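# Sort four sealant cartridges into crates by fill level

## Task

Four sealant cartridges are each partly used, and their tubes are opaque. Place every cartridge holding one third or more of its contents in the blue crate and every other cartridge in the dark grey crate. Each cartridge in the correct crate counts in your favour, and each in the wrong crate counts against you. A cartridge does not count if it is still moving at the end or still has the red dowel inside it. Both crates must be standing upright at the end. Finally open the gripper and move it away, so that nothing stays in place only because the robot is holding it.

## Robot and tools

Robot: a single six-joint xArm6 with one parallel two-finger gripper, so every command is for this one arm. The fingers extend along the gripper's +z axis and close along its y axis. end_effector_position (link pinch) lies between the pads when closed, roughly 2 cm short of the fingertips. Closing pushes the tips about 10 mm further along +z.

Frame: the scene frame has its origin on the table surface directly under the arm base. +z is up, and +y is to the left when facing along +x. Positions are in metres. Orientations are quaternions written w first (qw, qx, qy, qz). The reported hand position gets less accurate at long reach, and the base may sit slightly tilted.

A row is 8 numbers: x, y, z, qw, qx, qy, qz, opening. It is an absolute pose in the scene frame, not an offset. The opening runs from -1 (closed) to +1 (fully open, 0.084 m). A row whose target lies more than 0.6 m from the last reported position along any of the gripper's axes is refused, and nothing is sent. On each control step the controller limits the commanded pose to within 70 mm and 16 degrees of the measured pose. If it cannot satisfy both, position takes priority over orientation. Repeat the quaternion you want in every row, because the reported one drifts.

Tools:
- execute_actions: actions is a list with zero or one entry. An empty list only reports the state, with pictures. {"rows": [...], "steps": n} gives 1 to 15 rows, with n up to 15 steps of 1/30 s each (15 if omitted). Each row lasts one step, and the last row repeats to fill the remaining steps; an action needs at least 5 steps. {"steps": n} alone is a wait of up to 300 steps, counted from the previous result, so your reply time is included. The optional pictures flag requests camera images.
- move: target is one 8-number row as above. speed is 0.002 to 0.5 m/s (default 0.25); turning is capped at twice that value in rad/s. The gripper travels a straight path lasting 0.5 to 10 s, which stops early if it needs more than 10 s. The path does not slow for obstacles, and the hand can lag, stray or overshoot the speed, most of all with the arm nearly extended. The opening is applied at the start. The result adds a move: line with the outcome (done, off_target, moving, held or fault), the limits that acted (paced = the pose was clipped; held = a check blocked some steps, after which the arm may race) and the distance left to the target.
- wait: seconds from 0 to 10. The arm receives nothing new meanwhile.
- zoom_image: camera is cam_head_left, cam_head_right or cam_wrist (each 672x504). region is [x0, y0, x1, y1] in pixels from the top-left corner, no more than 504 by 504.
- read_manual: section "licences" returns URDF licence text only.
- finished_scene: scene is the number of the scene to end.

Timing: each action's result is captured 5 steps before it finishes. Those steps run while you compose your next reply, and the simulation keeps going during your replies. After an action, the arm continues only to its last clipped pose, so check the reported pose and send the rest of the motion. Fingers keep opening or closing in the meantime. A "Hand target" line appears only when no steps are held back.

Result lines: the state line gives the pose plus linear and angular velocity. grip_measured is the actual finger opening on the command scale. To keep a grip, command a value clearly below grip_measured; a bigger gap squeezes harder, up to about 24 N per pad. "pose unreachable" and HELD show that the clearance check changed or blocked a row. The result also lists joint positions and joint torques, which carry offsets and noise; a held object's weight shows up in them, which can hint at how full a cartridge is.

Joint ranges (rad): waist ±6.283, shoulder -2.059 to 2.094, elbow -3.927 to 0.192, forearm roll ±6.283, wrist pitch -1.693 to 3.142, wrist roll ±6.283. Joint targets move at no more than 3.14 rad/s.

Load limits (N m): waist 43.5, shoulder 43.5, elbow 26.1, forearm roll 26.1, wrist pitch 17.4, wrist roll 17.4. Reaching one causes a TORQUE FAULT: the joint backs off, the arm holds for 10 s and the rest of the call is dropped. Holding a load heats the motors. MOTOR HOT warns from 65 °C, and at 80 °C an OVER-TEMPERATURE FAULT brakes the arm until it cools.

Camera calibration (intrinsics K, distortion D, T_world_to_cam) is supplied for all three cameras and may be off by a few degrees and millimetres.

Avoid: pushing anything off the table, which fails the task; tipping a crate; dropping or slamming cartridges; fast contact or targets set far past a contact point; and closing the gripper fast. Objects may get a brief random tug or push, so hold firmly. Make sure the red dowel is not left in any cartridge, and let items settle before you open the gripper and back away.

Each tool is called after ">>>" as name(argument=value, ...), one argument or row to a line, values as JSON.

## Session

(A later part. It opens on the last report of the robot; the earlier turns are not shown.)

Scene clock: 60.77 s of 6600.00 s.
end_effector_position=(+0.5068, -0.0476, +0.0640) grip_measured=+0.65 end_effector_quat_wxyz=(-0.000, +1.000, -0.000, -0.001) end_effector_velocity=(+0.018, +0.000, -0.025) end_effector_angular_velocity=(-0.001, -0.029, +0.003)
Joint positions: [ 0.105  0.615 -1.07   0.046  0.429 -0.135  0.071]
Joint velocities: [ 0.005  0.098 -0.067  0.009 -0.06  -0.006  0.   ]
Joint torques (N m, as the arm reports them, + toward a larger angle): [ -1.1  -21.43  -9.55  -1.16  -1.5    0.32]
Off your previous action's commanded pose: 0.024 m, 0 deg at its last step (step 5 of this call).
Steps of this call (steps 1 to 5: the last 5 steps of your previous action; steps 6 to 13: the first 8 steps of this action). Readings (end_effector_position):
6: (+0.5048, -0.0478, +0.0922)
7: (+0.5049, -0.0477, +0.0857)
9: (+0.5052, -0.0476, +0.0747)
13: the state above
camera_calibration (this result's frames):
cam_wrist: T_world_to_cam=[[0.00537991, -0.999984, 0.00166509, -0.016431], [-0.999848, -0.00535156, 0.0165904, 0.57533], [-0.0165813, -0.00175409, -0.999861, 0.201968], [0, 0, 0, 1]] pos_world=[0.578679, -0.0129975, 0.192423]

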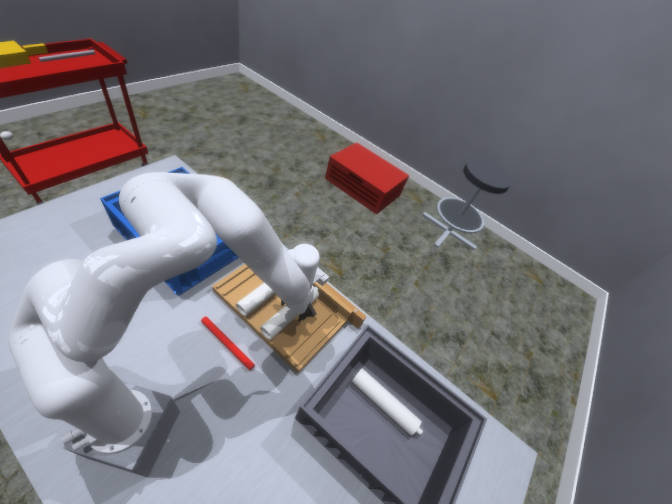

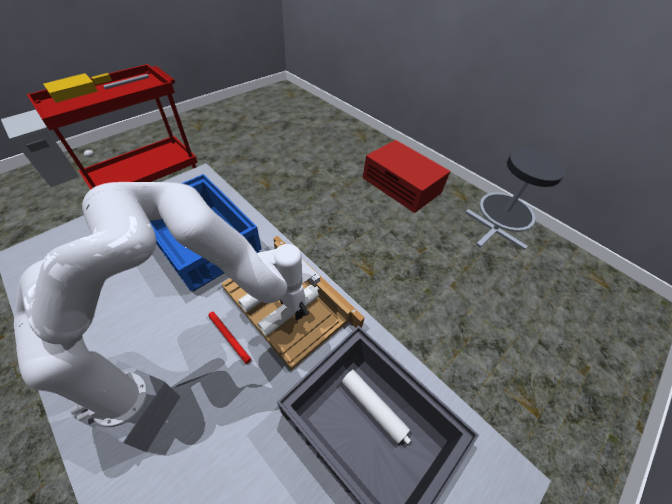

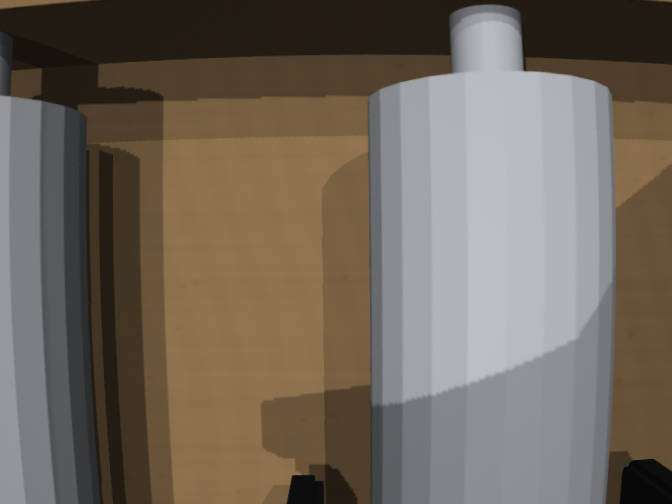

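>>> execute_actions(
  actions=[
    {"rows": [[0.508,-0.047,0.062,0,1,0,0,0.52],[0.508,-0.047,0.062,0,1,0,0,0.4],[0.508,-0.047,0.062,0,1,0,0,0.3],[0.508,-0.047,0.062,0,1,0,0,0.22],[0.508,-0.047,0.062,0,1,0,0,0.16],[0.508,-0.047,0.062,0,1,0,0,0.11],[0.508,-0.047,0.062,0,1,0,0,0.06],[0.508,-0.047,0.062,0,1,0,0,0.0],[0.508,-0.047,0.062,0,1,0,0,-0.1],[0.508,-0.047,0.062,0,1,0,0,-0.2]], "steps": 11},
  ],
)

>>> execute_actions(
  actions=[
    {"rows": [[0.508,-0.047,0.0626,0,1,0,0,-0.3],[0.508,-0.047,0.0644,0,1,0,0,-0.3],[0.508,-0.047,0.0673,0,1,0,0,-0.3],[0.508,-0.047,0.0714,0,1,0,0,-0.3],[0.508,-0.047,0.0765,0,1,0,0,-0.3],[0.508,-0.047,0.0825,0,1,0,0,-0.3],[0.5079,-0.0468,0.0894,0,1,0.001,0,-0.3],[0.5076,-0.0459,0.097,0,1,0.003,0,-0.3],[0.5071,-0.0439,0.1052,0,1,0.006,0,-0.3],[0.5063,-0.0411,0.1139,0,1,0.011,0,-0.3],[0.5054,-0.0375,0.1229,0,1,0.016,0,-0.3],[0.5043,-0.0331,0.132,0,1,0.024,0,-0.3],[0.503,-0.028,0.1411,0,0.999,0.032,0,-0.3],[0.5015,-0.0221,0.1501,0,0.999,0.042,0,-0.3],[0.4998,-0.0155,0.1588,0,0.999,0.053,0,-0.3]], "steps": 15},
  ],
)

>>> execute_actions(
  actions=[
    {"rows": [[0.4979,-0.0082,0.167,0,0.998,0.065,0,-0.3],[0.4958,-0.0003,0.1746,0,0.997,0.078,0,-0.3],[0.4936,0.0084,0.1815,0,0.996,0.092,0,-0.3],[0.4912,0.0176,0.1875,0,0.994,0.107,0,-0.3],[0.4887,0.0274,0.1926,0,0.992,0.123,0,-0.3],[0.486,0.0378,0.1967,0,0.99,0.14,0,-0.3],[0.4832,0.0487,0.1996,0,0.988,0.158,0,-0.3],[0.4803,0.06,0.2014,0,0.984,0.176,0,-0.3],[0.4773,0.0719,0.202,0,0.981,0.195,0,-0.3],[0.4741,0.0841,0.202,0,0.977,0.215,0,-0.3],[0.4709,0.0967,0.202,0,0.972,0.235,0,-0.3],[0.4675,0.1096,0.202,0,0.967,0.256,0,-0.3],[0.4641,0.1228,0.202,0,0.961,0.276,0,-0.3],[0.4607,0.1362,0.202,0,0.955,0.298,0,-0.3],[0.4572,0.1498,0.202,0,0.948,0.319,0,-0.3]], "steps": 15},
  ],
)

>>> execute_actions(
  actions=[
    {"rows": [[0.4536,0.1636,0.202,0,0.94,0.34,0,-0.3],[0.4501,0.1774,0.202,0,0.932,0.361,0,-0.3],[0.4465,0.1913,0.202,0,0.924,0.383,0,-0.3],[0.4429,0.2051,0.202,0,0.915,0.404,0,-0.3],[0.4394,0.2189,0.202,0,0.906,0.424,0,-0.3],[0.4358,0.2327,0.202,0,0.896,0.445,0,-0.3],[0.4323,0.2463,0.202,0,0.886,0.465,0,-0.3],[0.4289,0.2597,0.202,0,0.875,0.484,0,-0.3],[0.4255,0.2729,0.202,0,0.864,0.503,0,-0.3],[0.4221,0.2858,0.202,0,0.853,0.521,0,-0.3],[0.4189,0.2984,0.202,0,0.842,0.539,0,-0.3],[0.4158,0.3106,0.202,0,0.831,0.556,0,-0.3],[0.4127,0.3225,0.202,0,0.82,0.572,0,-0.3],[0.4098,0.3338,0.202,0,0.81,0.587,0,-0.3],[0.407,0.3447,0.202,0,0.799,0.601,0,-0.3]], "steps": 15},
  ],
)

>>> execute_actions(
  actions=[
    {"rows": [[0.4043,0.3551,0.202,0,0.789,0.615,0,-0.3],[0.4018,0.3649,0.202,0,0.779,0.628,0,-0.3],[0.3994,0.3741,0.202,0,0.769,0.639,0,-0.3],[0.3972,0.3828,0.202,0,0.76,0.65,0,-0.3],[0.3951,0.3907,0.202,0,0.751,0.66,0,-0.3],[0.3932,0.398,0.202,0,0.743,0.669,0,-0.3],[0.3915,0.4046,0.202,0,0.736,0.677,0,-0.3],[0.39,0.4105,0.202,0,0.729,0.684,0,-0.3],[0.3887,0.4156,0.202,0,0.724,0.69,0,-0.3],[0.3876,0.42,0.2015,0,0.719,0.695,0,-0.3],[0.3867,0.4236,0.1999,0,0.715,0.7,0,-0.3],[0.3859,0.4264,0.1973,0,0.711,0.703,0,-0.3],[0.3854,0.4284,0.1937,0,0.709,0.705,0,-0.3],[0.3851,0.4296,0.1892,0,0.708,0.707,0,-0.3],[0.385,0.43,0.1837,0,0.7071,0.7071,0,-0.3]], "steps": 15},
  ],
)

>>> execute_actions(
  actions=[
    {"rows": [[0.385,0.43,0.1775,0,0.7071,0.7071,0,-0.3],[0.385,0.43,0.1706,0,0.7071,0.7071,0,-0.3],[0.385,0.43,0.163,0,0.7071,0.7071,0,-0.3],[0.385,0.43,0.1549,0,0.7071,0.7071,0,-0.3],[0.385,0.43,0.1464,0,0.7071,0.7071,0,-0.3],[0.385,0.43,0.1375,0,0.7071,0.7071,0,-0.3],[0.385,0.43,0.1285,0,0.7071,0.7071,0,-0.3],[0.385,0.43,0.1195,0,0.7071,0.7071,0,-0.3],[0.385,0.43,0.1105,0,0.7071,0.7071,0,-0.3],[0.385,0.43,0.1016,0,0.7071,0.7071,0,-0.3],[0.385,0.43,0.0931,0,0.7071,0.7071,0,-0.3],[0.385,0.43,0.085,0,0.7071,0.7071,0,-0.3],[0.385,0.43,0.0774,0,0.7071,0.7071,0,-0.3],[0.385,0.43,0.0705,0,0.7071,0.7071,0,-0.3],[0.385,0.43,0.0643,0,0.7071,0.7071,0,-0.3]], "steps": 15},
  ],
)

>>> execute_actions(
  actions=[
    {"rows": [[0.385,0.43,0.0588,0,0.7071,0.7071,0,-0.3],[0.385,0.43,0.0543,0,0.7071,0.7071,0,-0.3],[0.385,0.43,0.0507,0,0.7071,0.7071,0,-0.3],[0.385,0.43,0.0481,0,0.7071,0.7071,0,-0.3],[0.385,0.43,0.0465,0,0.7071,0.7071,0,-0.3],[0.385,0.43,0.046,0,0.7071,0.7071,0,-0.3]], "steps": 15},
  ],
  pictures=true,
)

Scene clock: 64.20 s of 6600.00 s.
end_effector_position=(+0.5080, -0.0470, +0.0620) grip_measured=+0.15 end_effector_quat_wxyz=(-0.000, +1.000, +0.000, -0.000) end_effector_velocity=(+0.000, +0.001, +0.000) end_effector_angular_velocity=(-0.000, -0.000, +0.001)
Joint positions: [ 0.107  0.622 -1.075  0.046  0.424 -0.135  0.05 ]
Joint velocities: [ 0.002 -0.001  0.001 -0.001 -0.     0.002 -0.074]
Joint torques (N m, as the arm reports them, + toward a larger angle): [ -1.24 -19.99  -9.11  -1.09  -1.75   0.28]
Off your previous action's commanded pose: 0.001 m, 0 deg at its last step (step 5 of this call).
Steps of this call (steps 1 to 5: the last 5 steps of your previous action; steps 6 to 90: nothing new was sent; then 0.23 s passed at rest; steps 91 to 96: the first 6 steps of this action). Readings (end_effector_position):
91: (+0.5081, -0.0475, +0.0619)
92: (+0.5081, -0.0474, +0.0619)
94: (+0.5080, -0.0471, +0.0620)
96: the state above

Scene clock: 64.70 s of 6600.00 s.
end_effector_position=(+0.5072, -0.0462, +0.0873) grip_measured=+0.10 end_effector_quat_wxyz=(-0.000, +1.000, +0.002, -0.001) end_effector_velocity=(+0.015, +0.020, +0.201) end_effector_angular_velocity=(-0.006, -0.050, +0.092)
Joint positions: [ 0.106  0.552 -1.055  0.041  0.476 -0.133  0.048]
Joint velocities: [ 0.031 -0.525  0.118 -0.034  0.356 -0.024  0.   ]
Joint torques (N m, as the arm reports them, + toward a larger angle): [  0.4  -23.47 -10.3   -1.21  -1.76   0.09]
Off your previous action's commanded pose: 0.000 m, 0 deg at its last step (step 5 of this call).
Steps of this call (steps 1 to 5: the last 5 steps of your previous action; steps 6 to 15: the first 10 steps of this action). Readings (end_effector_position):
6: (+0.5080, -0.0470, +0.0621)
7: (+0.5080, -0.0470, +0.0622)
9: (+0.5069, -0.0469, +0.0631)
13: (+0.5061, -0.0468, +0.0753)
15: the state above

Scene clock: 65.20 s of 6600.00 s.
end_effector_position=(+0.4867, +0.0431, +0.1928) grip_measured=+0.10 end_effector_quat_wxyz=(+0.001, +0.988, +0.152, +0.001) end_effector_velocity=(-0.091, +0.314, +0.091) end_effector_angular_velocity=(-0.001, +0.017, +1.038)
Joint positions: [ 0.282  0.235 -0.952  0.02   0.682 -0.237  0.048]
Joint velocities: [ 0.663 -0.38   0.208 -0.036  0.178 -0.346  0.   ]
Joint torques (N m, as the arm reports them, + toward a larger angle): [  0.8  -16.23 -11.57  -0.88  -1.66   0.2 ]
Off your previous action's commanded pose: 0.039 m, 3 deg at its last step (step 5 of this call).
Steps of this call (steps 1 to 5: the last 5 steps of your previous action; steps 6 to 15: the first 10 steps of this action). Readings (end_effector_position):
6: (+0.5053, -0.0296, +0.1337)
7: (+0.5041, -0.0242, +0.1420)
9: (+0.5011, -0.0113, +0.1582)
13: (+0.4924, +0.0230, +0.1847)
15: the state above

Scene clock: 65.70 s of 6600.00 s.
end_effector_position=(+0.4319, +0.2339, +0.2028) grip_measured=+0.10 end_effector_quat_wxyz=(+0.000, +0.892, +0.451, +0.002) end_effector_velocity=(-0.110, +0.410, +0.008) end_effector_angular_velocity=(+0.009, -0.027, +1.342)
Joint positions: [ 0.697  0.216 -0.964 -0.002  0.71  -0.438  0.048]
Joint velocities: [ 0.857  0.247 -0.374 -0.05   0.099 -0.448 -0.   ]
Joint torques (N m, as the arm reports them, + toward a larger angle): [ -0.94 -17.79 -12.53  -1.06  -1.84   0.25]
Off your previous action's commanded pose: 0.051 m, 9 deg at its last step (step 5 of this call).
Steps of this call (steps 1 to 5: the last 5 steps of your previous action; steps 6 to 15: the first 10 steps of this action). Readings (end_effector_position):
6: (+0.4653, +0.1129, +0.1995)
7: (+0.4616, +0.1257, +0.1999)
9: (+0.4541, +0.1519, +0.2006)
13: (+0.4393, +0.2064, +0.2022)
15: the state above

Scene clock: 66.20 s of 6600.00 s.
end_effector_position=(+0.3908, +0.3985, +0.2029) grip_measured=+0.10 end_effector_quat_wxyz=(+0.000, +0.742, +0.671, +0.004) end_effector_velocity=(-0.043, +0.205, -0.005) end_effector_angular_velocity=(-0.011, +0.015, +0.644)
Joint positions: [ 1.     0.409 -1.25  -0.017  0.8   -0.659  0.048]
Joint velocities: [ 0.314  0.371 -0.564 -0.002  0.214 -0.331  0.   ]
Joint torques (N m, as the arm reports them, + toward a larger angle): [ -2.32 -22.08 -12.54  -1.26  -1.64   0.38]
Off your previous action's commanded pose: 0.045 m, 8 deg at its last step (step 5 of this call).
Steps of this call (steps 1 to 5: the last 5 steps of your previous action; steps 6 to 15: the first 10 steps of this action). Readings (end_effector_position):
6: (+0.4113, +0.3126, +0.2037)
7: (+0.4083, +0.3245, +0.2038)
9: (+0.4028, +0.3464, +0.2036)
13: (+0.3940, +0.3835, +0.2032)
15: the state above

Scene clock: 66.70 s of 6600.00 s.
end_effector_position=(+0.3834, +0.4275, +0.1322) grip_measured=+0.10 end_effector_quat_wxyz=(-0.000, +0.707, +0.707, -0.001) end_effector_velocity=(-0.009, -0.005, -0.256) end_effector_angular_velocity=(-0.009, +0.009, +0.008)
Joint positions: [ 1.043  0.601 -1.327 -0.019  0.696 -0.712  0.048]
Joint velocities: [-0.003  0.525 -0.009 -0.011 -0.503  0.004 -0.   ]
Joint torques (N m, as the arm reports them, + toward a larger angle): [  0.22 -22.3  -12.35  -1.33  -1.78   0.23]
Off your previous action's commanded pose: 0.015 m, 1 deg at its last step (step 5 of this call).
Steps of this call (steps 1 to 5: the last 5 steps of your previous action; steps 6 to 15: the first 10 steps of this action). Readings (end_effector_position):
6: (+0.3861, +0.4259, +0.1937)
7: (+0.3858, +0.4273, +0.1892)
9: (+0.3850, +0.4281, +0.1779)
13: (+0.3839, +0.4278, +0.1489)
15: the state above

Scene clock: 67.20 s of 6600.00 s.
end_effector_position=(+0.3841, +0.4292, +0.0468) grip_measured=+0.10 end_effector_quat_wxyz=(+0.000, +0.707, +0.707, -0.001) end_effector_velocity=(+0.019, +0.020, +0.000) end_effector_angular_velocity=(+0.042, -0.037, -0.002)
Joint positions: [ 1.042  0.806 -1.386 -0.023  0.55  -0.71   0.048]
Joint velocities: [-0.002  0.043 -0.071 -0.001 -0.028  0.001  0.   ]
Joint torques (N m, as the arm reports them, + toward a larger angle): [ -0.51 -25.03 -11.63  -1.09  -1.98   0.33]
Off your previous action's commanded pose: 0.026 m, 0 deg at its last step (step 5 of this call).
Steps of this call (steps 1 to 5: the last 5 steps of your previous action; steps 6 to 15: the first 10 steps of this action). Readings (end_effector_position):
6: (+0.3826, +0.4271, +0.0826)
7: (+0.3835, +0.4276, +0.0760)
9: (+0.3840, +0.4283, +0.0642)
13: (+0.3831, +0.4281, +0.0481)
15: the state above
camera_calibration (this result's frames):
cam_wrist: T_world_to_cam=[[0.999981, 0.00609975, 0.000391879, -0.352773], [0.00609259, -0.99985, 0.0162284, 0.495956], [0.00049081, -0.0162257, -0.999868, 0.183226], [0, 0, 0, 1]] pos_world=[0.349654, 0.501006, 0.175291]

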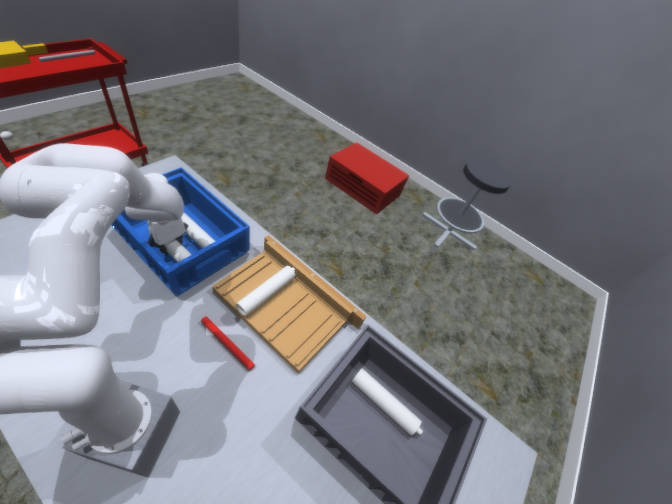

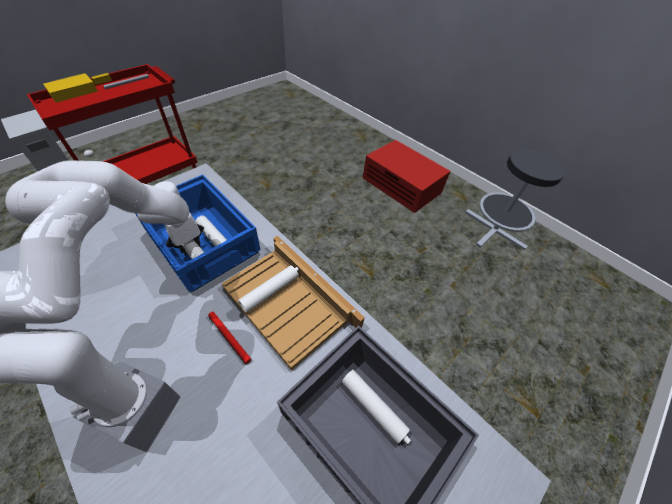

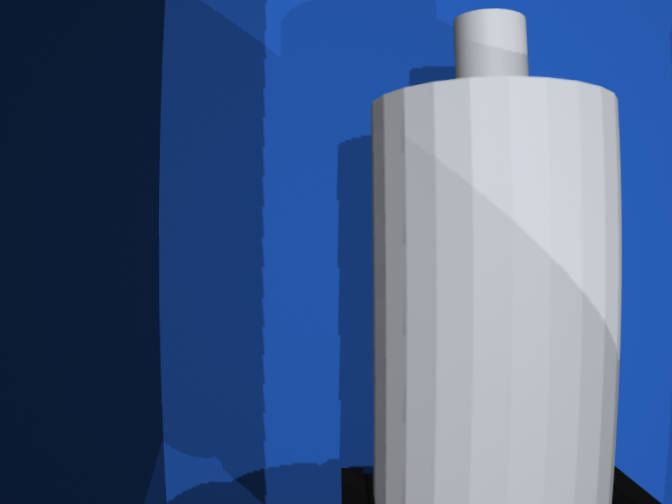

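>>> execute_actions(
  actions=[
    {"rows": [[0.385,0.43,0.0455,0,0.7071,0.7071,0,-0.2],[0.385,0.43,0.045,0,0.7071,0.7071,0,-0.1],[0.385,0.43,0.045,0,0.7071,0.7071,0,-0.05],[0.385,0.43,0.045,0,0.7071,0.7071,0,0.0],[0.385,0.43,0.045,0,0.7071,0.7071,0,0.08],[0.385,0.43,0.0455,0,0.7071,0.7071,0,0.16],[0.385,0.43,0.046,0,0.7071,0.7071,0,0.3],[0.385,0.43,0.046,0,0.7071,0.7071,0,0.45],[0.385,0.43,0.046,0,0.7071,0.7071,0,0.6],[0.385,0.43,0.046,0,0.7071,0.7071,0,0.65]], "steps": 10},
  ],
)

>>> execute_actions(
  actions=[
    {"rows": [[0.385,0.43,0.0468,0,0.7071,0.7071,0,0.65],[0.385,0.43,0.0492,0,0.7071,0.7071,0,0.65],[0.385,0.43,0.0531,0,0.7071,0.7071,0,0.65],[0.385,0.43,0.0585,0,0.7071,0.7071,0,0.65],[0.385,0.43,0.0652,0,0.7071,0.7071,0,0.65],[0.385,0.43,0.0731,0,0.7071,0.7071,0,0.65],[0.385,0.43,0.082,0,0.7071,0.7071,0,0.65],[0.385,0.43,0.0917,0,0.7071,0.7071,0,0.65],[0.3851,0.4296,0.102,0,0.708,0.706,0,0.65],[0.3856,0.4282,0.1126,0,0.71,0.704,0,0.65],[0.3863,0.426,0.1234,0,0.713,0.701,0,0.65],[0.3874,0.4229,0.134,0,0.718,0.696,0,0.65],[0.3887,0.4189,0.1443,0,0.724,0.69,0,0.65],[0.3903,0.4142,0.154,0,0.731,0.683,0,0.65],[0.3922,0.4086,0.1629,0,0.739,0.674,0,0.65]], "steps": 15},
  ],
)

>>> execute_actions(
  actions=[
    {"rows": [[0.3943,0.4021,0.1708,0,0.748,0.664,0,0.65],[0.3967,0.395,0.1775,0,0.758,0.652,0,0.65],[0.3994,0.3871,0.1829,0,0.769,0.639,0,0.65],[0.4023,0.3786,0.1868,0,0.781,0.625,0,0.65],[0.4053,0.3694,0.1892,0,0.793,0.61,0,0.65],[0.4086,0.3596,0.19,0,0.805,0.593,0,0.65],[0.4121,0.3492,0.19,0,0.818,0.575,0,0.65],[0.4158,0.3384,0.19,0,0.831,0.556,0,0.65],[0.4195,0.3271,0.19,0,0.845,0.535,0,0.65],[0.4235,0.3154,0.19,0,0.858,0.514,0,0.65],[0.4275,0.3034,0.19,0,0.871,0.492,0,0.65],[0.4316,0.2911,0.19,0,0.883,0.469,0,0.65],[0.4358,0.2786,0.19,0,0.896,0.445,0,0.65],[0.4401,0.2659,0.19,0,0.907,0.42,0,0.65],[0.4444,0.2531,0.19,0,0.919,0.395,0,0.65]], "steps": 15},
  ],
)

>>> execute_actions(
  actions=[
    {"rows": [[0.4486,0.2404,0.19,0,0.929,0.37,0,0.65],[0.4529,0.2276,0.19,0,0.939,0.344,0,0.65],[0.4572,0.2149,0.19,0,0.948,0.319,0,0.65],[0.4614,0.2024,0.19,0,0.956,0.293,0,0.65],[0.4655,0.1901,0.19,0,0.963,0.268,0,0.65],[0.4695,0.1781,0.19,0,0.97,0.243,0,0.65],[0.4735,0.1664,0.19,0,0.976,0.219,0,0.65],[0.4773,0.1551,0.19,0,0.981,0.195,0,0.65],[0.4809,0.1443,0.1894,0,0.985,0.172,0,0.65],[0.4844,0.1339,0.1878,0,0.989,0.15,0,0.65],[0.4877,0.1241,0.1851,0,0.992,0.13,0,0.65],[0.4907,0.1149,0.1814,0,0.994,0.11,0,0.65],[0.4936,0.1064,0.1768,0,0.996,0.092,0,0.65],[0.4963,0.0985,0.1713,0,0.997,0.075,0,0.65],[0.4987,0.0914,0.165,0,0.998,0.06,0,0.65]], "steps": 15},
  ],
)

>>> execute_actions(
  actions=[
    {"rows": [[0.5008,0.0849,0.158,0,0.999,0.046,0,0.65],[0.5027,0.0793,0.1505,0,0.999,0.034,0,0.65],[0.5043,0.0746,0.1426,0,1,0.024,0,0.65],[0.5056,0.0706,0.1344,0,1,0.015,0,0.65],[0.5067,0.0675,0.126,0,1,0.009,0,0.65],[0.5074,0.0653,0.1176,0,1,0.004,0,0.65],[0.5079,0.0639,0.1094,0,1,0.001,0,0.65],[0.508,0.0635,0.1015,0,1,0,0,0.65],[0.508,0.0635,0.094,0,1,0,0,0.65],[0.508,0.0635,0.087,0,1,0,0,0.65],[0.508,0.0635,0.0807,0,1,0,0,0.65],[0.508,0.0635,0.0752,0,1,0,0,0.65],[0.508,0.0635,0.0706,0,1,0,0,0.65],[0.508,0.0635,0.0669,0,1,0,0,0.65],[0.508,0.0635,0.0642,0,1,0,0,0.65]], "steps": 15},
  ],
)

>>> execute_actions(
  actions=[
    {"rows": [[0.508,0.0635,0.0626,0,1,0,0,0.65],[0.508,0.0635,0.062,0,1,0,0,0.65],[0.508,0.0635,0.062,0,1,0,0,0.65],[0.508,0.0635,0.062,0,1,0,0,0.65],[0.508,0.0635,0.062,0,1,0,0,0.52],[0.508,0.0635,0.062,0,1,0,0,0.4],[0.508,0.0635,0.062,0,1,0,0,0.3],[0.508,0.0635,0.062,0,1,0,0,0.22],[0.508,0.0635,0.062,0,1,0,0,0.16],[0.508,0.0635,0.062,0,1,0,0,0.11],[0.508,0.0635,0.062,0,1,0,0,0.06],[0.508,0.0635,0.062,0,1,0,0,0.0],[0.508,0.0635,0.062,0,1,0,0,-0.1],[0.508,0.0635,0.062,0,1,0,0,-0.2],[0.508,0.0635,0.062,0,1,0,0,-0.3]], "steps": 15},
  ],
)

>>> execute_actions(
  actions=[
    {"rows": [[0.508,0.0635,0.0626,0,1,0,0,-0.3],[0.508,0.0635,0.0644,0,1,0,0,-0.3],[0.508,0.0635,0.0673,0,1,0,0,-0.3],[0.508,0.0635,0.0714,0,1,0,0,-0.3],[0.508,0.0635,0.0765,0,1,0,0,-0.3],[0.508,0.0635,0.0825,0,1,0,0,-0.3],[0.5079,0.0631,0.0894,0,1,-0.001,0,-0.3],[0.5076,0.0618,0.097,0,1,-0.003,0,-0.3],[0.5071,0.0596,0.1052,0,1,-0.006,0,-0.3],[0.5063,0.0566,0.1139,0,1,-0.011,0,-0.3],[0.5054,0.0528,0.1229,0,1,-0.016,0,-0.3],[0.5043,0.0481,0.132,0,1,-0.024,0,-0.3],[0.503,0.0427,0.1411,0,0.999,-0.032,0,-0.3],[0.5015,0.0364,0.1501,0,0.999,-0.042,0,-0.3],[0.4998,0.0294,0.1588,0,0.999,-0.053,0,-0.3]], "steps": 15},
  ],
)

>>> execute_actions(
  actions=[
    {"rows": [[0.4979,0.0217,0.167,0,0.998,-0.065,0,-0.3],[0.4958,0.0132,0.1746,0,0.997,-0.078,0,-0.3],[0.4936,0.004,0.1815,0,0.996,-0.092,0,-0.3],[0.4912,-0.0058,0.1875,0,0.994,-0.107,0,-0.3],[0.4887,-0.0163,0.1926,0,0.992,-0.123,0,-0.3],[0.486,-0.0273,0.1967,0,0.99,-0.14,0,-0.3],[0.4832,-0.0389,0.1996,0,0.988,-0.158,0,-0.3],[0.4803,-0.051,0.2014,0,0.984,-0.176,0,-0.3],[0.4773,-0.0636,0.202,0,0.981,-0.195,0,-0.3],[0.4741,-0.0766,0.202,0,0.977,-0.215,0,-0.3],[0.4709,-0.0901,0.202,0,0.972,-0.235,0,-0.3],[0.4675,-0.1038,0.202,0,0.967,-0.256,0,-0.3],[0.4641,-0.1178,0.202,0,0.961,-0.276,0,-0.3],[0.4607,-0.1321,0.202,0,0.955,-0.298,0,-0.3],[0.4572,-0.1466,0.202,0,0.948,-0.319,0,-0.3]], "steps": 15},
  ],
)

>>> execute_actions(
  actions=[
    {"rows": [[0.4536,-0.1613,0.202,0,0.94,-0.34,0,-0.3],[0.4501,-0.176,0.202,0,0.932,-0.361,0,-0.3],[0.4465,-0.1908,0.202,0,0.924,-0.383,0,-0.3],[0.4429,-0.2055,0.202,0,0.915,-0.404,0,-0.3],[0.4394,-0.2202,0.202,0,0.906,-0.424,0,-0.3],[0.4358,-0.2349,0.202,0,0.896,-0.445,0,-0.3],[0.4323,-0.2494,0.202,0,0.886,-0.465,0,-0.3],[0.4289,-0.2637,0.202,0,0.875,-0.484,0,-0.3],[0.4255,-0.2777,0.202,0,0.864,-0.503,0,-0.3],[0.4221,-0.2914,0.202,0,0.853,-0.521,0,-0.3],[0.4189,-0.3049,0.202,0,0.842,-0.539,0,-0.3],[0.4158,-0.3179,0.202,0,0.831,-0.556,0,-0.3],[0.4127,-0.3305,0.202,0,0.82,-0.572,0,-0.3],[0.4098,-0.3426,0.202,0,0.81,-0.587,0,-0.3],[0.407,-0.3542,0.202,0,0.799,-0.601,0,-0.3]], "steps": 15},
  ],
)

>>> execute_actions(
  actions=[
    {"rows": [[0.4043,-0.3652,0.202,0,0.789,-0.615,0,-0.3],[0.4018,-0.3757,0.202,0,0.779,-0.628,0,-0.3],[0.3994,-0.3855,0.202,0,0.769,-0.639,0,-0.3],[0.3972,-0.3947,0.202,0,0.76,-0.65,0,-0.3],[0.3951,-0.4032,0.202,0,0.751,-0.66,0,-0.3],[0.3932,-0.4109,0.202,0,0.743,-0.669,0,-0.3],[0.3915,-0.4179,0.202,0,0.736,-0.677,0,-0.3],[0.39,-0.4242,0.202,0,0.729,-0.684,0,-0.3],[0.3887,-0.4296,0.202,0,0.724,-0.69,0,-0.3],[0.3876,-0.4343,0.2015,0,0.719,-0.695,0,-0.3],[0.3867,-0.4381,0.1999,0,0.715,-0.7,0,-0.3],[0.3859,-0.4411,0.1973,0,0.711,-0.703,0,-0.3],[0.3854,-0.4433,0.1937,0,0.709,-0.705,0,-0.3],[0.3851,-0.4446,0.1892,0,0.708,-0.707,0,-0.3],[0.385,-0.445,0.1837,0,0.7071,-0.7071,0,-0.3]], "steps": 15},
  ],
)

>>> execute_actions(
  actions=[
    {"rows": [[0.385,-0.445,0.1775,0,0.7071,-0.7071,0,-0.3],[0.385,-0.445,0.1706,0,0.7071,-0.7071,0,-0.3],[0.385,-0.445,0.163,0,0.7071,-0.7071,0,-0.3],[0.385,-0.445,0.1549,0,0.7071,-0.7071,0,-0.3],[0.385,-0.445,0.1464,0,0.7071,-0.7071,0,-0.3],[0.385,-0.445,0.1375,0,0.7071,-0.7071,0,-0.3],[0.385,-0.445,0.1285,0,0.7071,-0.7071,0,-0.3],[0.385,-0.445,0.1195,0,0.7071,-0.7071,0,-0.3],[0.385,-0.445,0.1105,0,0.7071,-0.7071,0,-0.3],[0.385,-0.445,0.1016,0,0.7071,-0.7071,0,-0.3],[0.385,-0.445,0.0931,0,0.7071,-0.7071,0,-0.3],[0.385,-0.445,0.085,0,0.7071,-0.7071,0,-0.3],[0.385,-0.445,0.0774,0,0.7071,-0.7071,0,-0.3],[0.385,-0.445,0.0705,0,0.7071,-0.7071,0,-0.3],[0.385,-0.445,0.0643,0,0.7071,-0.7071,0,-0.3]], "steps": 15},
  ],
)

>>> execute_actions(
  actions=[
    {"rows": [[0.385,-0.445,0.0588,0,0.7071,-0.7071,0,-0.3],[0.385,-0.445,0.0543,0,0.7071,-0.7071,0,-0.3],[0.385,-0.445,0.0507,0,0.7071,-0.7071,0,-0.3],[0.385,-0.445,0.0481,0,0.7071,-0.7071,0,-0.3],[0.385,-0.445,0.0465,0,0.7071,-0.7071,0,-0.3],[0.385,-0.445,0.0457,0,0.7071,-0.7071,0,-0.3],[0.385,-0.445,0.0452,0,0.7071,-0.7071,0,-0.3],[0.385,-0.445,0.0448,0,0.7071,-0.7071,0,-0.3],[0.385,-0.445,0.0445,0,0.7071,-0.7071,0,-0.3],[0.385,-0.445,0.0445,0,0.7071,-0.7071,0,-0.3],[0.385,-0.445,0.0445,0,0.7071,-0.7071,0,-0.3],[0.385,-0.445,0.0445,0,0.7071,-0.7071,0,-0.2],[0.385,-0.445,0.0445,0,0.7071,-0.7071,0,-0.1],[0.385,-0.445,0.0445,0,0.7071,-0.7071,0,0.0],[0.385,-0.445,0.0445,0,0.7071,-0.7071,0,0.08]], "steps": 15},
  ],
)

>>> execute_actions(
  actions=[
    {"rows": [[0.385,-0.445,0.045,0,0.7071,-0.7071,0,0.16],[0.385,-0.445,0.045,0,0.7071,-0.7071,0,0.3],[0.385,-0.445,0.045,0,0.7071,-0.7071,0,0.45],[0.385,-0.445,0.045,0,0.7071,-0.7071,0,0.6],[0.385,-0.445,0.046,0,0.7071,-0.7071,0,0.65],[0.385,-0.445,0.0468,0,0.7071,-0.7071,0,0.65],[0.385,-0.445,0.0492,0,0.7071,-0.7071,0,0.65],[0.385,-0.445,0.0531,0,0.7071,-0.7071,0,0.65],[0.385,-0.445,0.0585,0,0.7071,-0.7071,0,0.65],[0.385,-0.445,0.0652,0,0.7071,-0.7071,0,0.65],[0.385,-0.445,0.0731,0,0.7071,-0.7071,0,0.65],[0.385,-0.445,0.082,0,0.7071,-0.7071,0,0.65],[0.385,-0.445,0.0917,0,0.7071,-0.7071,0,0.65],[0.385,-0.445,0.102,0,0.7071,-0.7071,0,0.65],[0.385,-0.444,0.1126,0,0.7071,-0.7071,0,0.65]], "steps": 15},
  ],
)

>>> execute_actions(
  actions=[
    {"rows": [[0.385,-0.442,0.1234,0,0.7071,-0.7071,0,0.65],[0.385,-0.439,0.134,0,0.7071,-0.7071,0,0.65],[0.385,-0.435,0.145,0,0.7071,-0.7071,0,0.65],[0.385,-0.43,0.156,0,0.7071,-0.7071,0,0.65],[0.385,-0.424,0.167,0,0.7071,-0.7071,0,0.65],[0.385,-0.417,0.177,0,0.7071,-0.7071,0,0.65],[0.385,-0.409,0.187,0,0.7071,-0.7071,0,0.65],[0.385,-0.4,0.196,0,0.7071,-0.7071,0,0.65],[0.385,-0.39,0.204,0,0.7071,-0.7071,0,0.65],[0.384,-0.379,0.212,0,0.7071,-0.7071,0,0.65],[0.383,-0.367,0.219,0,0.7071,-0.7071,0,0.65],[0.382,-0.355,0.225,0,0.7071,-0.7071,0,0.65],[0.381,-0.343,0.231,0,0.7071,-0.7071,0,0.65],[0.38,-0.331,0.236,0,0.7071,-0.7071,0,0.65],[0.379,-0.319,0.24,0,0.7071,-0.7071,0,0.65]], "steps": 15},
  ],
)

>>> execute_actions(
  actions=[
    {"rows": [[0.378,-0.307,0.243,0,0.7071,-0.7071,0,0.65],[0.377,-0.295,0.246,0,0.7071,-0.7071,0,0.65],[0.376,-0.283,0.248,0,0.7071,-0.7071,0,0.65],[0.375,-0.271,0.249,0,0.7071,-0.7071,0,0.65],[0.374,-0.259,0.25,0,0.7071,-0.7071,0,0.65],[0.373,-0.247,0.25,0,0.7071,-0.7071,0,0.65],[0.372,-0.236,0.25,0,0.7071,-0.7071,0,0.65],[0.371,-0.225,0.25,0,0.7071,-0.7071,0,0.65],[0.37,-0.215,0.25,0,0.7071,-0.7071,0,0.65],[0.37,-0.206,0.25,0,0.7071,-0.7071,0,0.65],[0.37,-0.198,0.25,0,0.7071,-0.7071,0,0.65],[0.37,-0.191,0.25,0,0.7071,-0.7071,0,0.65],[0.37,-0.186,0.25,0,0.7071,-0.7071,0,0.65],[0.37,-0.182,0.25,0,0.7071,-0.7071,0,0.65],[0.37,-0.18,0.25,0,0.7071,-0.7071,0,0.65]], "steps": 15},
  ],
)

>>> execute_actions(
  actions=[
    {"steps": 12},
  ],
  pictures=true,
)

Scene clock: 71.03 s of 6600.00 s.
end_effector_position=(+0.3850, +0.4300, +0.0452) grip_measured=+0.10 end_effector_quat_wxyz=(-0.000, +0.707, +0.707, +0.000) end_effector_velocity=(-0.002, -0.002, -0.006) end_effector_angular_velocity=(-0.005, +0.005, -0.004)
Joint positions: [ 1.041  0.812 -1.391 -0.024  0.547 -0.709  0.048]
Joint velocities: [ 0.     0.011  0.001  0.001 -0.005  0.003 -0.   ]
Joint torques (N m, as the arm reports them, + toward a larger angle): [ -0.13 -24.75 -11.2   -1.04  -1.99   0.23]
Off your previous action's commanded pose: 0.002 m, 0 deg at its last step (step 5 of this call).
Steps of this call (steps 1 to 5: the last 5 steps of your previous action; steps 6 to 110: nothing new was sent; steps 111 to 115: the first 5 steps of this action). Readings (end_effector_position):
111: (+0.3851, +0.4301, +0.0459)
112: (+0.3851, +0.4301, +0.0458)
114: (+0.3851, +0.4301, +0.0455)
115: the state above

Scene clock: 71.53 s of 6600.00 s.
end_effector_position=(+0.3850, +0.4301, +0.0794) grip_measured=+0.65 end_effector_quat_wxyz=(+0.000, +0.707, +0.707, -0.001) end_effector_velocity=(+0.003, +0.011, +0.246) end_effector_angular_velocity=(+0.015, -0.011, -0.015)
Joint positions: [ 1.043  0.728 -1.364 -0.022  0.605 -0.71   0.071]
Joint velocities: [ 0.015 -0.57   0.143  0.015  0.408  0.013  0.   ]
Joint torques (N m, as the arm reports them, + toward a larger angle): [ -0.67 -24.5  -11.09  -1.2   -1.76   0.35]
Off your previous action's commanded pose: 0.002 m, 0 deg at its last step (step 5 of this call).
Steps of this call (steps 1 to 5: the last 5 steps of your previous action; steps 6 to 15: the first 10 steps of this action). Readings (end_effector_position):
6: (+0.3866, +0.4312, +0.0476)
7: (+0.3866, +0.4310, +0.0478)
9: (+0.3857, +0.4302, +0.0492)
13: (+0.3847, +0.4295, +0.0647)
15: the state above

Scene clock: 72.03 s of 6600.00 s.
end_effector_position=(+0.4110, +0.3553, +0.1853) grip_measured=+0.65 end_effector_quat_wxyz=(-0.002, +0.813, +0.582, -0.003) end_effector_velocity=(+0.082, -0.310, +0.021) end_effector_angular_velocity=(-0.047, +0.068, -1.275)
Joint positions: [ 0.915  0.405 -1.19  -0.006  0.757 -0.523  0.071]
Joint velocities: [-0.542 -0.404  0.541  0.046 -0.061  0.701 -0.   ]
Joint torques (N m, as the arm reports them, + toward a larger angle): [ -1.46 -17.75 -10.7   -1.34  -1.63   0.46]
Off your previous action's commanded pose: 0.040 m, 3 deg at its last step (step 5 of this call).
Steps of this call (steps 1 to 5: the last 5 steps of your previous action; steps 6 to 15: the first 10 steps of this action). Readings (end_effector_position):
6: (+0.3900, +0.4219, +0.1358)
7: (+0.3917, +0.4177, +0.1450)
9: (+0.3956, +0.4067, +0.1617)
13: (+0.4056, +0.3750, +0.1824)
15: the state above

Scene clock: 72.53 s of 6600.00 s.
end_effector_position=(+0.4680, +0.1752, +0.1890) grip_measured=+0.65 end_effector_quat_wxyz=(-0.003, +0.972, +0.236, -0.003) end_effector_velocity=(+0.118, -0.355, +0.004) end_effector_angular_velocity=(+0.002, -0.037, -1.505)
Joint positions: [ 0.554  0.274 -1.001  0.016  0.698 -0.135  0.071]
Joint velocities: [-0.757 -0.063  0.095  0.03  -0.069  0.725  0.   ]
Joint torques (N m, as the arm reports them, + toward a larger angle): [ -0.65 -16.47 -10.93  -0.88  -1.61   0.39]
Off your previous action's commanded pose: 0.049 m, 11 deg at its last step (step 5 of this call).
Steps of this call (steps 1 to 5: the last 5 steps of your previous action; steps 6 to 15: the first 10 steps of this action). Readings (end_effector_position):
6: (+0.4314, +0.2869, +0.1870)
7: (+0.4354, +0.2746, +0.1873)
9: (+0.4436, +0.2496, +0.1877)
13: (+0.4600, +0.1994, +0.1886)
15: the state above

Scene clock: 73.03 s of 6600.00 s.
end_effector_position=(+0.5023, +0.0662, +0.1151) grip_measured=+0.65 end_effector_quat_wxyz=(-0.000, +1.000, +0.008, -0.002) end_effector_velocity=(+0.013, -0.044, -0.237) end_effector_angular_velocity=(-0.010, +0.005, -0.191)
Joint positions: [ 0.328  0.468 -1.028  0.025  0.53   0.092  0.071]
Joint velocities: [-0.078  0.627 -0.116  0.01  -0.504  0.097 -0.   ]
Joint torques (N m, as the arm reports them, + toward a larger angle): [  0.76 -18.35  -9.62  -1.08  -1.51   0.17]
Off your previous action's commanded pose: 0.036 m, 7 deg at its last step (step 5 of this call).
Steps of this call (steps 1 to 5: the last 5 steps of your previous action; steps 6 to 15: the first 10 steps of this action). Readings (end_effector_position):
6: (+0.4890, +0.1118, +0.1780)
7: (+0.4915, +0.1033, +0.1730)
9: (+0.4956, +0.0892, +0.1608)
13: (+0.5010, +0.0706, +0.1311)
15: the state above

Scene clock: 73.53 s of 6600.00 s.
end_effector_position=(+0.5086, +0.0637, +0.0630) grip_measured=+0.15 end_effector_quat_wxyz=(-0.000, +1.000, +0.000, +0.001) end_effector_velocity=(+0.000, -0.001, -0.004) end_effector_angular_velocity=(-0.000, +0.001, -0.004)
Joint positions: [ 0.324  0.619 -1.079  0.029  0.426  0.097  0.05 ]
Joint velocities: [-0.001  0.012 -0.006  0.001 -0.005  0.002 -0.074]
Joint torques (N m, as the arm reports them, + toward a larger angle): [ -0.75 -19.54  -8.97  -1.01  -1.59   0.28]
Off your previous action's commanded pose: 0.016 m, 0 deg at its last step (step 5 of this call).
Steps of this call (steps 1 to 5: the last 5 steps of your previous action; steps 6 to 15: the first 10 steps of this action). Readings (end_effector_position):
6: (+0.5043, +0.0635, +0.0748)
7: (+0.5048, +0.0635, +0.0706)
9: (+0.5059, +0.0636, +0.0652)
13: (+0.5083, +0.0637, +0.0632)
15: the state above

Scene clock: 74.03 s of 6600.00 s.
end_effector_position=(+0.5073, +0.0624, +0.0874) grip_measured=+0.10 end_effector_quat_wxyz=(+0.000, +1.000, -0.002, -0.001) end_effector_velocity=(+0.012, -0.026, +0.198) end_effector_angular_velocity=(+0.005, -0.043, -0.092)
Joint positions: [ 0.32   0.55  -1.058  0.027  0.478  0.101  0.048]
Joint velocities: [-0.062 -0.522  0.125 -0.015  0.355  0.048 -0.   ]
Joint torques (N m, as the arm reports them, + toward a larger angle): [ -2.12 -20.9   -9.6   -0.84  -1.74   0.22]
Off your previous action's commanded pose: 0.001 m, 0 deg at its last step (step 5 of this call).
Steps of this call (steps 1 to 5: the last 5 steps of your previous action; steps 6 to 15: the first 10 steps of this action). Readings (end_effector_position):
6: (+0.5088, +0.0636, +0.0628)
7: (+0.5088, +0.0636, +0.0629)
9: (+0.5077, +0.0635, +0.0639)
13: (+0.5064, +0.0632, +0.0756)
15: the state above

Scene clock: 74.53 s of 6600.00 s.
end_effector_position=(+0.4862, -0.0324, +0.1924) grip_measured=+0.10 end_effector_quat_wxyz=(-0.000, +0.988, -0.151, +0.001) end_effector_velocity=(-0.094, -0.332, +0.091) end_effector_angular_velocity=(+0.001, +0.018, -1.036)
Joint positions: [ 0.125  0.237 -0.949  0.03   0.681  0.206  0.048]
Joint velocities: [-0.707 -0.365  0.219  0.025  0.178  0.312  0.   ]
Joint torques (N m, as the arm reports them, + toward a larger angle): [ -1.9  -14.88 -10.6   -1.05  -1.69   0.46]
Off your previous action's commanded pose: 0.039 m, 3 deg at its last step (step 5 of this call).
Steps of this call (steps 1 to 5: the last 5 steps of your previous action; steps 6 to 15: the first 10 steps of this action). Readings (end_effector_position):
6: (+0.5052, +0.0443, +0.1337)
7: (+0.5040, +0.0386, +0.1420)
9: (+0.5010, +0.0249, +0.1581)
13: (+0.4920, -0.0112, +0.1844)
15: the state above

Scene clock: 75.03 s of 6600.00 s.
end_effector_position=(+0.4313, -0.2308, +0.2029) grip_measured=+0.10 end_effector_quat_wxyz=(-0.000, +0.892, -0.451, +0.002) end_effector_velocity=(-0.110, -0.418, +0.008) end_effector_angular_velocity=(-0.010, -0.027, -1.334)
Joint positions: [-0.306  0.237 -0.972  0.046  0.712  0.396  0.048]
Joint velocities: [-0.868  0.296 -0.411  0.023  0.112  0.453  0.   ]
Joint torques (N m, as the arm reports them, + toward a larger angle): [ -1.06 -16.16 -11.83  -1.14  -1.96   0.24]
Off your previous action's commanded pose: 0.055 m, 9 deg at its last step (step 5 of this call).
Steps of this call (steps 1 to 5: the last 5 steps of your previous action; steps 6 to 15: the first 10 steps of this action). Readings (end_effector_position):
6: (+0.4643, -0.1063, +0.1995)
7: (+0.4604, -0.1198, +0.1999)
9: (+0.4531, -0.1474, +0.2008)
13: (+0.4386, -0.2029, +0.2023)
15: the state above

Scene clock: 75.53 s of 6600.00 s.
end_effector_position=(+0.3890, -0.4099, +0.2032) grip_measured=+0.10 end_effector_quat_wxyz=(-0.000, +0.742, -0.670, +0.006) end_effector_velocity=(-0.042, -0.222, -0.007) end_effector_angular_velocity=(+0.017, +0.018, -0.652)
Joint positions: [-0.627  0.47  -1.309  0.048  0.819  0.61   0.048]
Joint velocities: [-0.322  0.447 -0.676 -0.015  0.264  0.349  0.   ]
Joint torques (N m, as the arm reports them, + toward a larger angle): [  0.45 -22.19 -11.99  -1.29  -1.85   0.23]
Off your previous action's commanded pose: 0.054 m, 8 deg at its last step (step 5 of this call).
Steps of this call (steps 1 to 5: the last 5 steps of your previous action; steps 6 to 15: the first 10 steps of this action). Readings (end_effector_position):
6: (+0.4094, -0.3150, +0.2043)
7: (+0.4061, -0.3284, +0.2044)
9: (+0.4006, -0.3530, +0.2043)
13: (+0.3921, -0.3936, +0.2036)
15: the state above

Scene clock: 76.03 s of 6600.00 s.
end_effector_position=(+0.3833, -0.4424, +0.1320) grip_measured=+0.10 end_effector_quat_wxyz=(-0.000, +0.707, -0.707, -0.001) end_effector_velocity=(-0.008, +0.005, -0.256) end_effector_angular_velocity=(+0.010, +0.009, -0.009)
Joint positions: [-0.667  0.676 -1.416  0.05   0.734  0.666  0.048]
Joint velocities: [ 0.014  0.511 -0.015  0.026 -0.483 -0.013 -0.   ]
Joint torques (N m, as the arm reports them, + toward a larger angle): [ -1.34 -22.22 -11.73  -1.08  -1.65   0.31]
Off your previous action's commanded pose: 0.016 m, 1 deg at its last step (step 5 of this call).
Steps of this call (steps 1 to 5: the last 5 steps of your previous action; steps 6 to 15: the first 10 steps of this action). Readings (end_effector_position):
6: (+0.3845, -0.4399, +0.1939)
7: (+0.3844, -0.4416, +0.1893)
9: (+0.3844, -0.4428, +0.1779)
13: (+0.3838, -0.4426, +0.1488)
15: the state above

Scene clock: 76.53 s of 6600.00 s.
end_effector_position=(+0.3846, -0.4446, +0.0465) grip_measured=+0.10 end_effector_quat_wxyz=(-0.000, +0.707, -0.707, -0.000) end_effector_velocity=(+0.013, -0.015, -0.014) end_effector_angular_velocity=(-0.028, -0.024, +0.001)
Joint positions: [-0.661  0.878 -1.479  0.06   0.595  0.66   0.048]
Joint velocities: [ 0.002  0.069 -0.072  0.003 -0.034 -0.002  0.   ]
Joint torques (N m, as the arm reports them, + toward a larger angle): [ -1.39 -24.28 -10.82  -1.17  -1.75   0.23]
Off your previous action's commanded pose: 0.026 m, 0 deg at its last step (step 5 of this call).
Steps of this call (steps 1 to 5: the last 5 steps of your previous action; steps 6 to 15: the first 10 steps of this action). Readings (end_effector_position):
6: (+0.3825, -0.4421, +0.0824)
7: (+0.3827, -0.4422, +0.0753)
9: (+0.3832, -0.4427, +0.0631)
13: (+0.3838, -0.4437, +0.0485)
15: the state above

Scene clock: 77.03 s of 6600.00 s.
end_effector_position=(+0.3847, -0.4444, +0.0506) grip_measured=+0.64 end_effector_quat_wxyz=(-0.000, +0.707, -0.707, -0.001) end_effector_velocity=(-0.006, +0.006, +0.086) end_effector_angular_velocity=(+0.021, +0.018, -0.002)
Joint positions: [-0.661  0.868 -1.476  0.06   0.603  0.661  0.071]
Joint velocities: [-0.008 -0.223  0.1   -0.013  0.15   0.009  0.001]
Joint torques (N m, as the arm reports them, + toward a larger angle): [ -2.57 -26.26 -11.08  -1.31  -1.43   0.43]
Off your previous action's commanded pose: 0.002 m, 0 deg at its last step (step 5 of this call).
Steps of this call (steps 1 to 5: the last 5 steps of your previous action; steps 6 to 15: the first 10 steps of this action). Readings (end_effector_position):
6: (+0.3858, -0.4458, +0.0459)
7: (+0.3857, -0.4457, +0.0458)
9: (+0.3859, -0.4454, +0.0457)
13: (+0.3852, -0.4449, +0.0468)
15: the state above

Scene clock: 77.53 s of 6600.00 s.
end_effector_position=(+0.3874, -0.4161, +0.1739) grip_measured=+0.65 end_effector_quat_wxyz=(-0.000, +0.707, -0.707, +0.000) end_effector_velocity=(+0.005, +0.219, +0.264) end_effector_angular_velocity=(+0.022, +0.010, +0.011)
Joint positions: [-0.634  0.541 -1.329  0.048  0.78   0.703  0.071]
Joint velocities: [ 0.245 -0.962  0.683 -0.007  0.294  0.249  0.   ]
Joint torques (N m, as the arm reports them, + toward a larger angle): [  0.25 -20.75 -10.31  -1.18  -1.6    0.27]
Off your previous action's commanded pose: 0.033 m, 0 deg at its last step (step 5 of this call).
Steps of this call (steps 1 to 5: the last 5 steps of your previous action; steps 6 to 15: the first 10 steps of this action). Readings (end_effector_position):
6: (+0.3851, -0.4456, +0.0881)
7: (+0.3854, -0.4456, +0.0973)
9: (+0.3860, -0.4436, +0.1167)
13: (+0.3870, -0.4289, +0.1556)
15: the state above

Scene clock: 78.03 s of 6600.00 s.
end_effector_position=(+0.3740, -0.2500, +0.2421) grip_measured=+0.65 end_effector_quat_wxyz=(-0.002, +0.708, -0.706, -0.010) end_effector_velocity=(-0.037, +0.350, +0.024) end_effector_angular_velocity=(-0.000, -0.002, +0.005)
Joint positions: [-0.413  0.061 -0.872  0.054  0.813  0.917  0.071]
Joint velocities: [ 0.591 -0.774  0.867  0.009 -0.118  0.576 -0.   ]
Joint torques (N m, as the arm reports them, + toward a larger angle): [ -1.4  -13.23 -12.07  -1.34  -1.41   0.4 ]
Off your previous action's commanded pose: 0.058 m, 1 deg at its last step (step 5 of this call); position clipped at that step.
Steps of this call (steps 1 to 5: the last 5 steps of your previous action; steps 6 to 15: the first 10 steps of this action). Readings (end_effector_position):
6: (+0.3845, -0.3576, +0.2163)
7: (+0.3835, -0.3461, +0.2214)
9: (+0.3813, -0.3224, +0.2300)
13: (+0.3765, -0.2739, +0.2400)
15: the state above

Scene clock: 78.43 s of 6600.00 s.
end_effector_position=(+0.3707, -0.1825, +0.2484) grip_measured=+0.65 end_effector_quat_wxyz=(-0.002, +0.707, -0.707, -0.002) end_effector_velocity=(-0.003, +0.009, -0.001) end_effector_angular_velocity=(-0.001, +0.002, -0.010)
Joint positions: [-0.28  -0.083 -0.723  0.047  0.79   1.057  0.071]
Joint velocities: [ 0.018 -0.02   0.024 -0.004 -0.004  0.03  -0.   ]
Joint torques (N m, as the arm reports them, + toward a larger angle): [ -1.02 -12.04 -11.7   -1.24  -1.65  -0.03]
Hand target: +0.371, -0.181, +0.249; -0.002, +0.708, -0.707, -0.002
Off the commanded pose: 0.003 m, 0 deg.
Kept back: nothing.
Steps of this call (steps 1 to 5: the last 5 steps of your previous action; steps 6 to 12: nothing new was sent). Readings (end_effector_position):
1: (+0.3728, -0.2385, +0.2428)
2: (+0.3719, -0.2275, +0.2435)
4: (+0.3711, -0.2081, +0.2451)
8: (+0.3710, -0.1861, +0.2480)
12: the state above
camera_calibration (this result's frames):
cam_wrist: T_world_to_cam=[[-0.999973, -0.00696094, 0.00226361, 0.402809], [-0.00691379, 0.999772, 0.0202087, 0.249931], [-0.00240377, 0.0201925, -0.999793, 0.382618], [0, 0, 0, 1]] pos_world=[0.405446, -0.254797, 0.376576]

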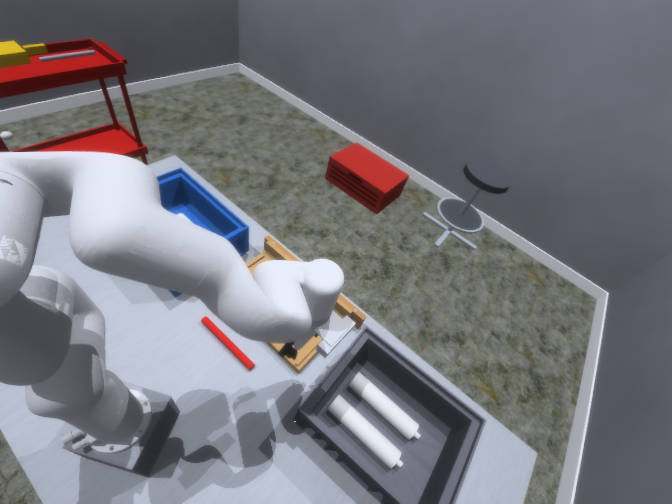

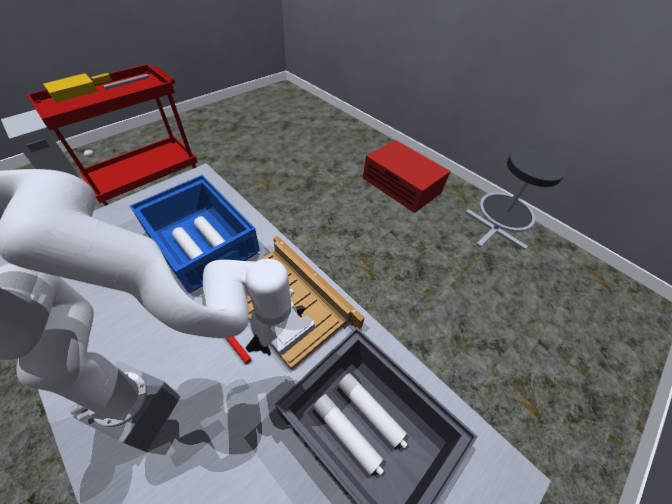

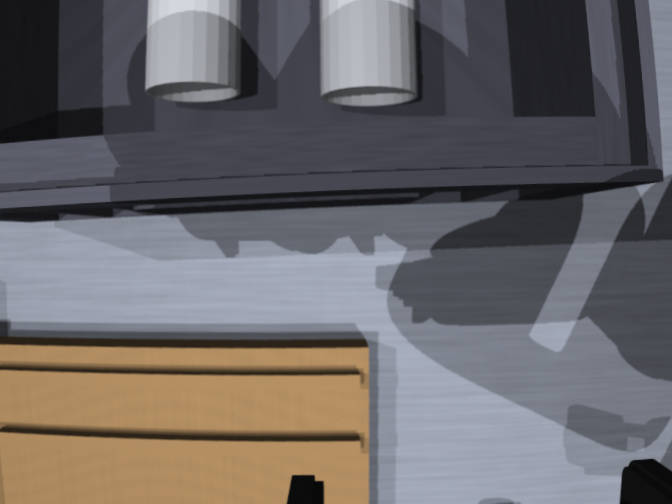

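>>> execute_actions(
  actions=[],
)

Scene clock: 79.20 s of 6600.00 s.
end_effector_position=(+0.3706, -0.1813, +0.2486) grip_measured=+0.65 end_effector_quat_wxyz=(-0.002, +0.708, -0.707, -0.002) end_effector_velocity=(+0.000, +0.000, +0.000) end_effector_angular_velocity=(-0.000, +0.000, -0.000)
Joint positions: [-0.278 -0.086 -0.72   0.046  0.789  1.059  0.071]
Joint velocities: [ 0.001 -0.     0.    -0.    -0.     0.001  0.   ]
Joint torques (N m, as the arm reports them, + toward a larger angle): [ -1.12 -12.7  -11.67  -1.2   -1.6    0.28]
Hand target: +0.371, -0.181, +0.249; -0.002, +0.708, -0.707, -0.002
Off the commanded pose: 0.002 m, 0 deg.
Kept back: nothing.
Steps of this call (steps 1 to 23: nothing new was sent). Readings (end_effector_position):
1: (+0.3706, -0.1822, +0.2484)
2: (+0.3706, -0.1821, +0.2484)
4: (+0.3705, -0.1818, +0.2484)
8: (+0.3706, -0.1815, +0.2485)
23: the state above
camera_calibration (this result's frames):
cam_wrist: T_world_to_cam=[[-0.999971, -0.00736077, 0.00190601, 0.402778], [-0.00732142, 0.999775, 0.0198885, 0.248961], [-0.00205197, 0.019874, -0.9998, 0.38262], [0, 0, 0, 1]] pos_world=[0.405374, -0.253545, 0.376824]

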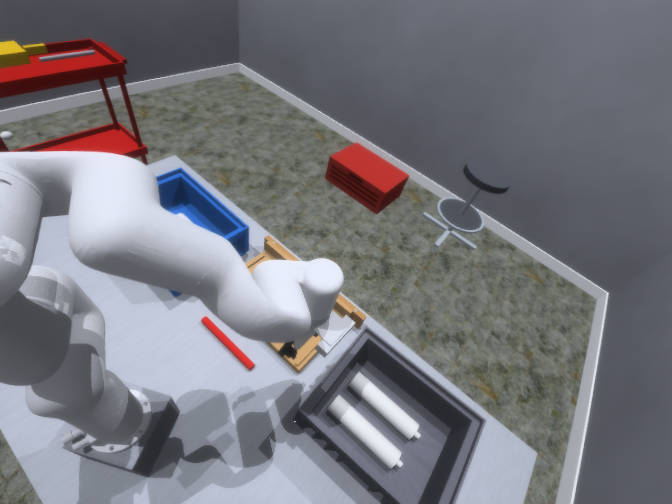

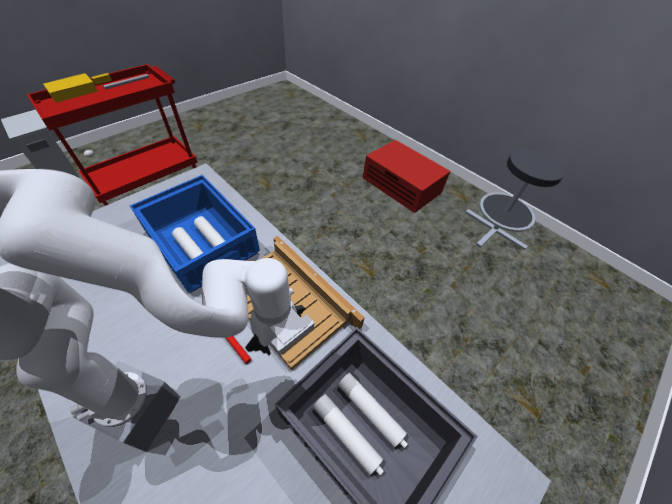

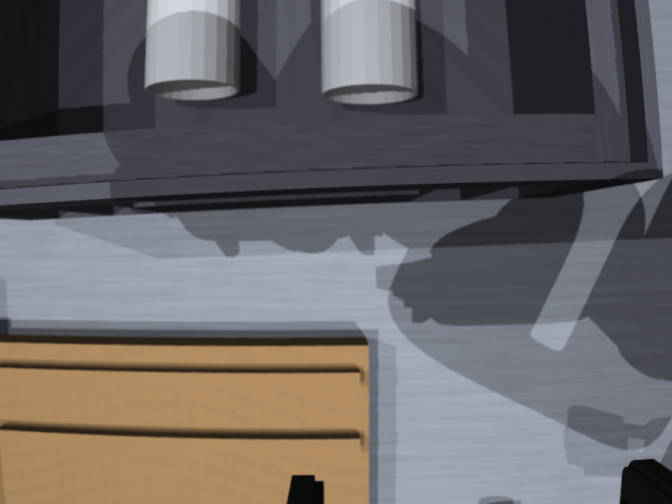

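>>> wait(
  seconds=2,
)

Scene clock: 81.27 s of 6600.00 s.
end_effector_position=(+0.3706, -0.1813, +0.2486) grip_measured=+0.65 end_effector_quat_wxyz=(-0.002, +0.708, -0.707, -0.002) end_effector_velocity=(-0.000, +0.000, +0.000) end_effector_angular_velocity=(+0.000, +0.000, +0.000)
Joint positions: [-0.278 -0.086 -0.72   0.046  0.789  1.059  0.071]
Joint velocities: [-0.    -0.    -0.     0.     0.001 -0.     0.   ]
Joint torques (N m, as the arm reports them, + toward a larger angle): [ -0.88 -12.55 -11.75  -1.2   -1.53   0.33]
Hand target: +0.371, -0.181, +0.249; -0.002, +0.708, -0.707, -0.002
Off the commanded pose: 0.002 m, 0 deg.
Kept back: nothing.
Steps of this call (steps 1 to 62: nothing new was sent). Readings (end_effector_position):
1: (+0.3706, -0.1813, +0.2486)
2: (+0.3706, -0.1813, +0.2486)
4: (+0.3706, -0.1813, +0.2486)
8: (+0.3706, -0.1813, +0.2486)
62: the state above
camera_calibration (this result's frames):
cam_wrist: T_world_to_cam=[[-0.999971, -0.00738055, 0.00189379, 0.402782], [-0.00734146, 0.999775, 0.0198826, 0.248963], [-0.00204011, 0.0198681, -0.999801, 0.38262], [0, 0, 0, 1]] pos_world=[0.405378, -0.253536, 0.376831]

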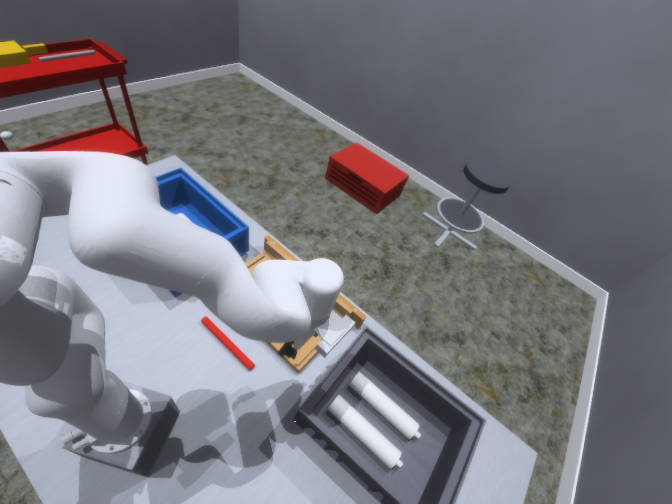

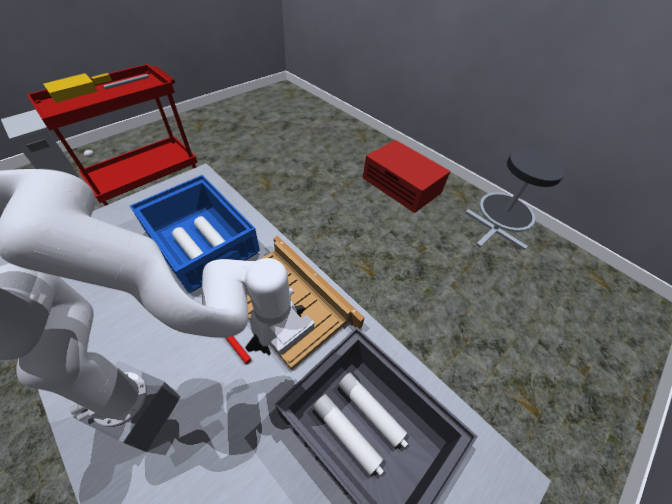

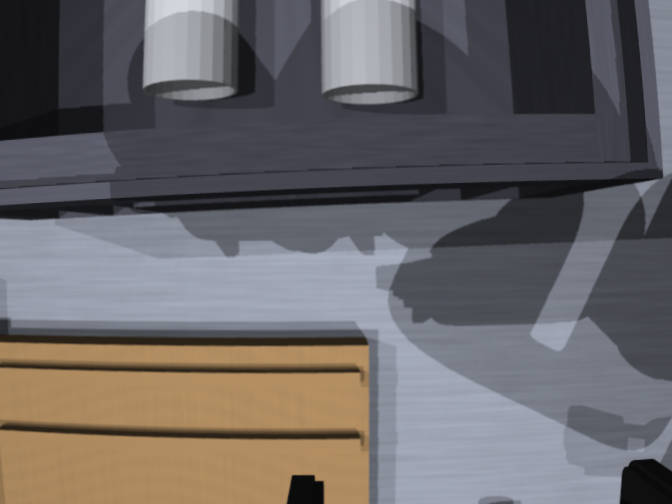

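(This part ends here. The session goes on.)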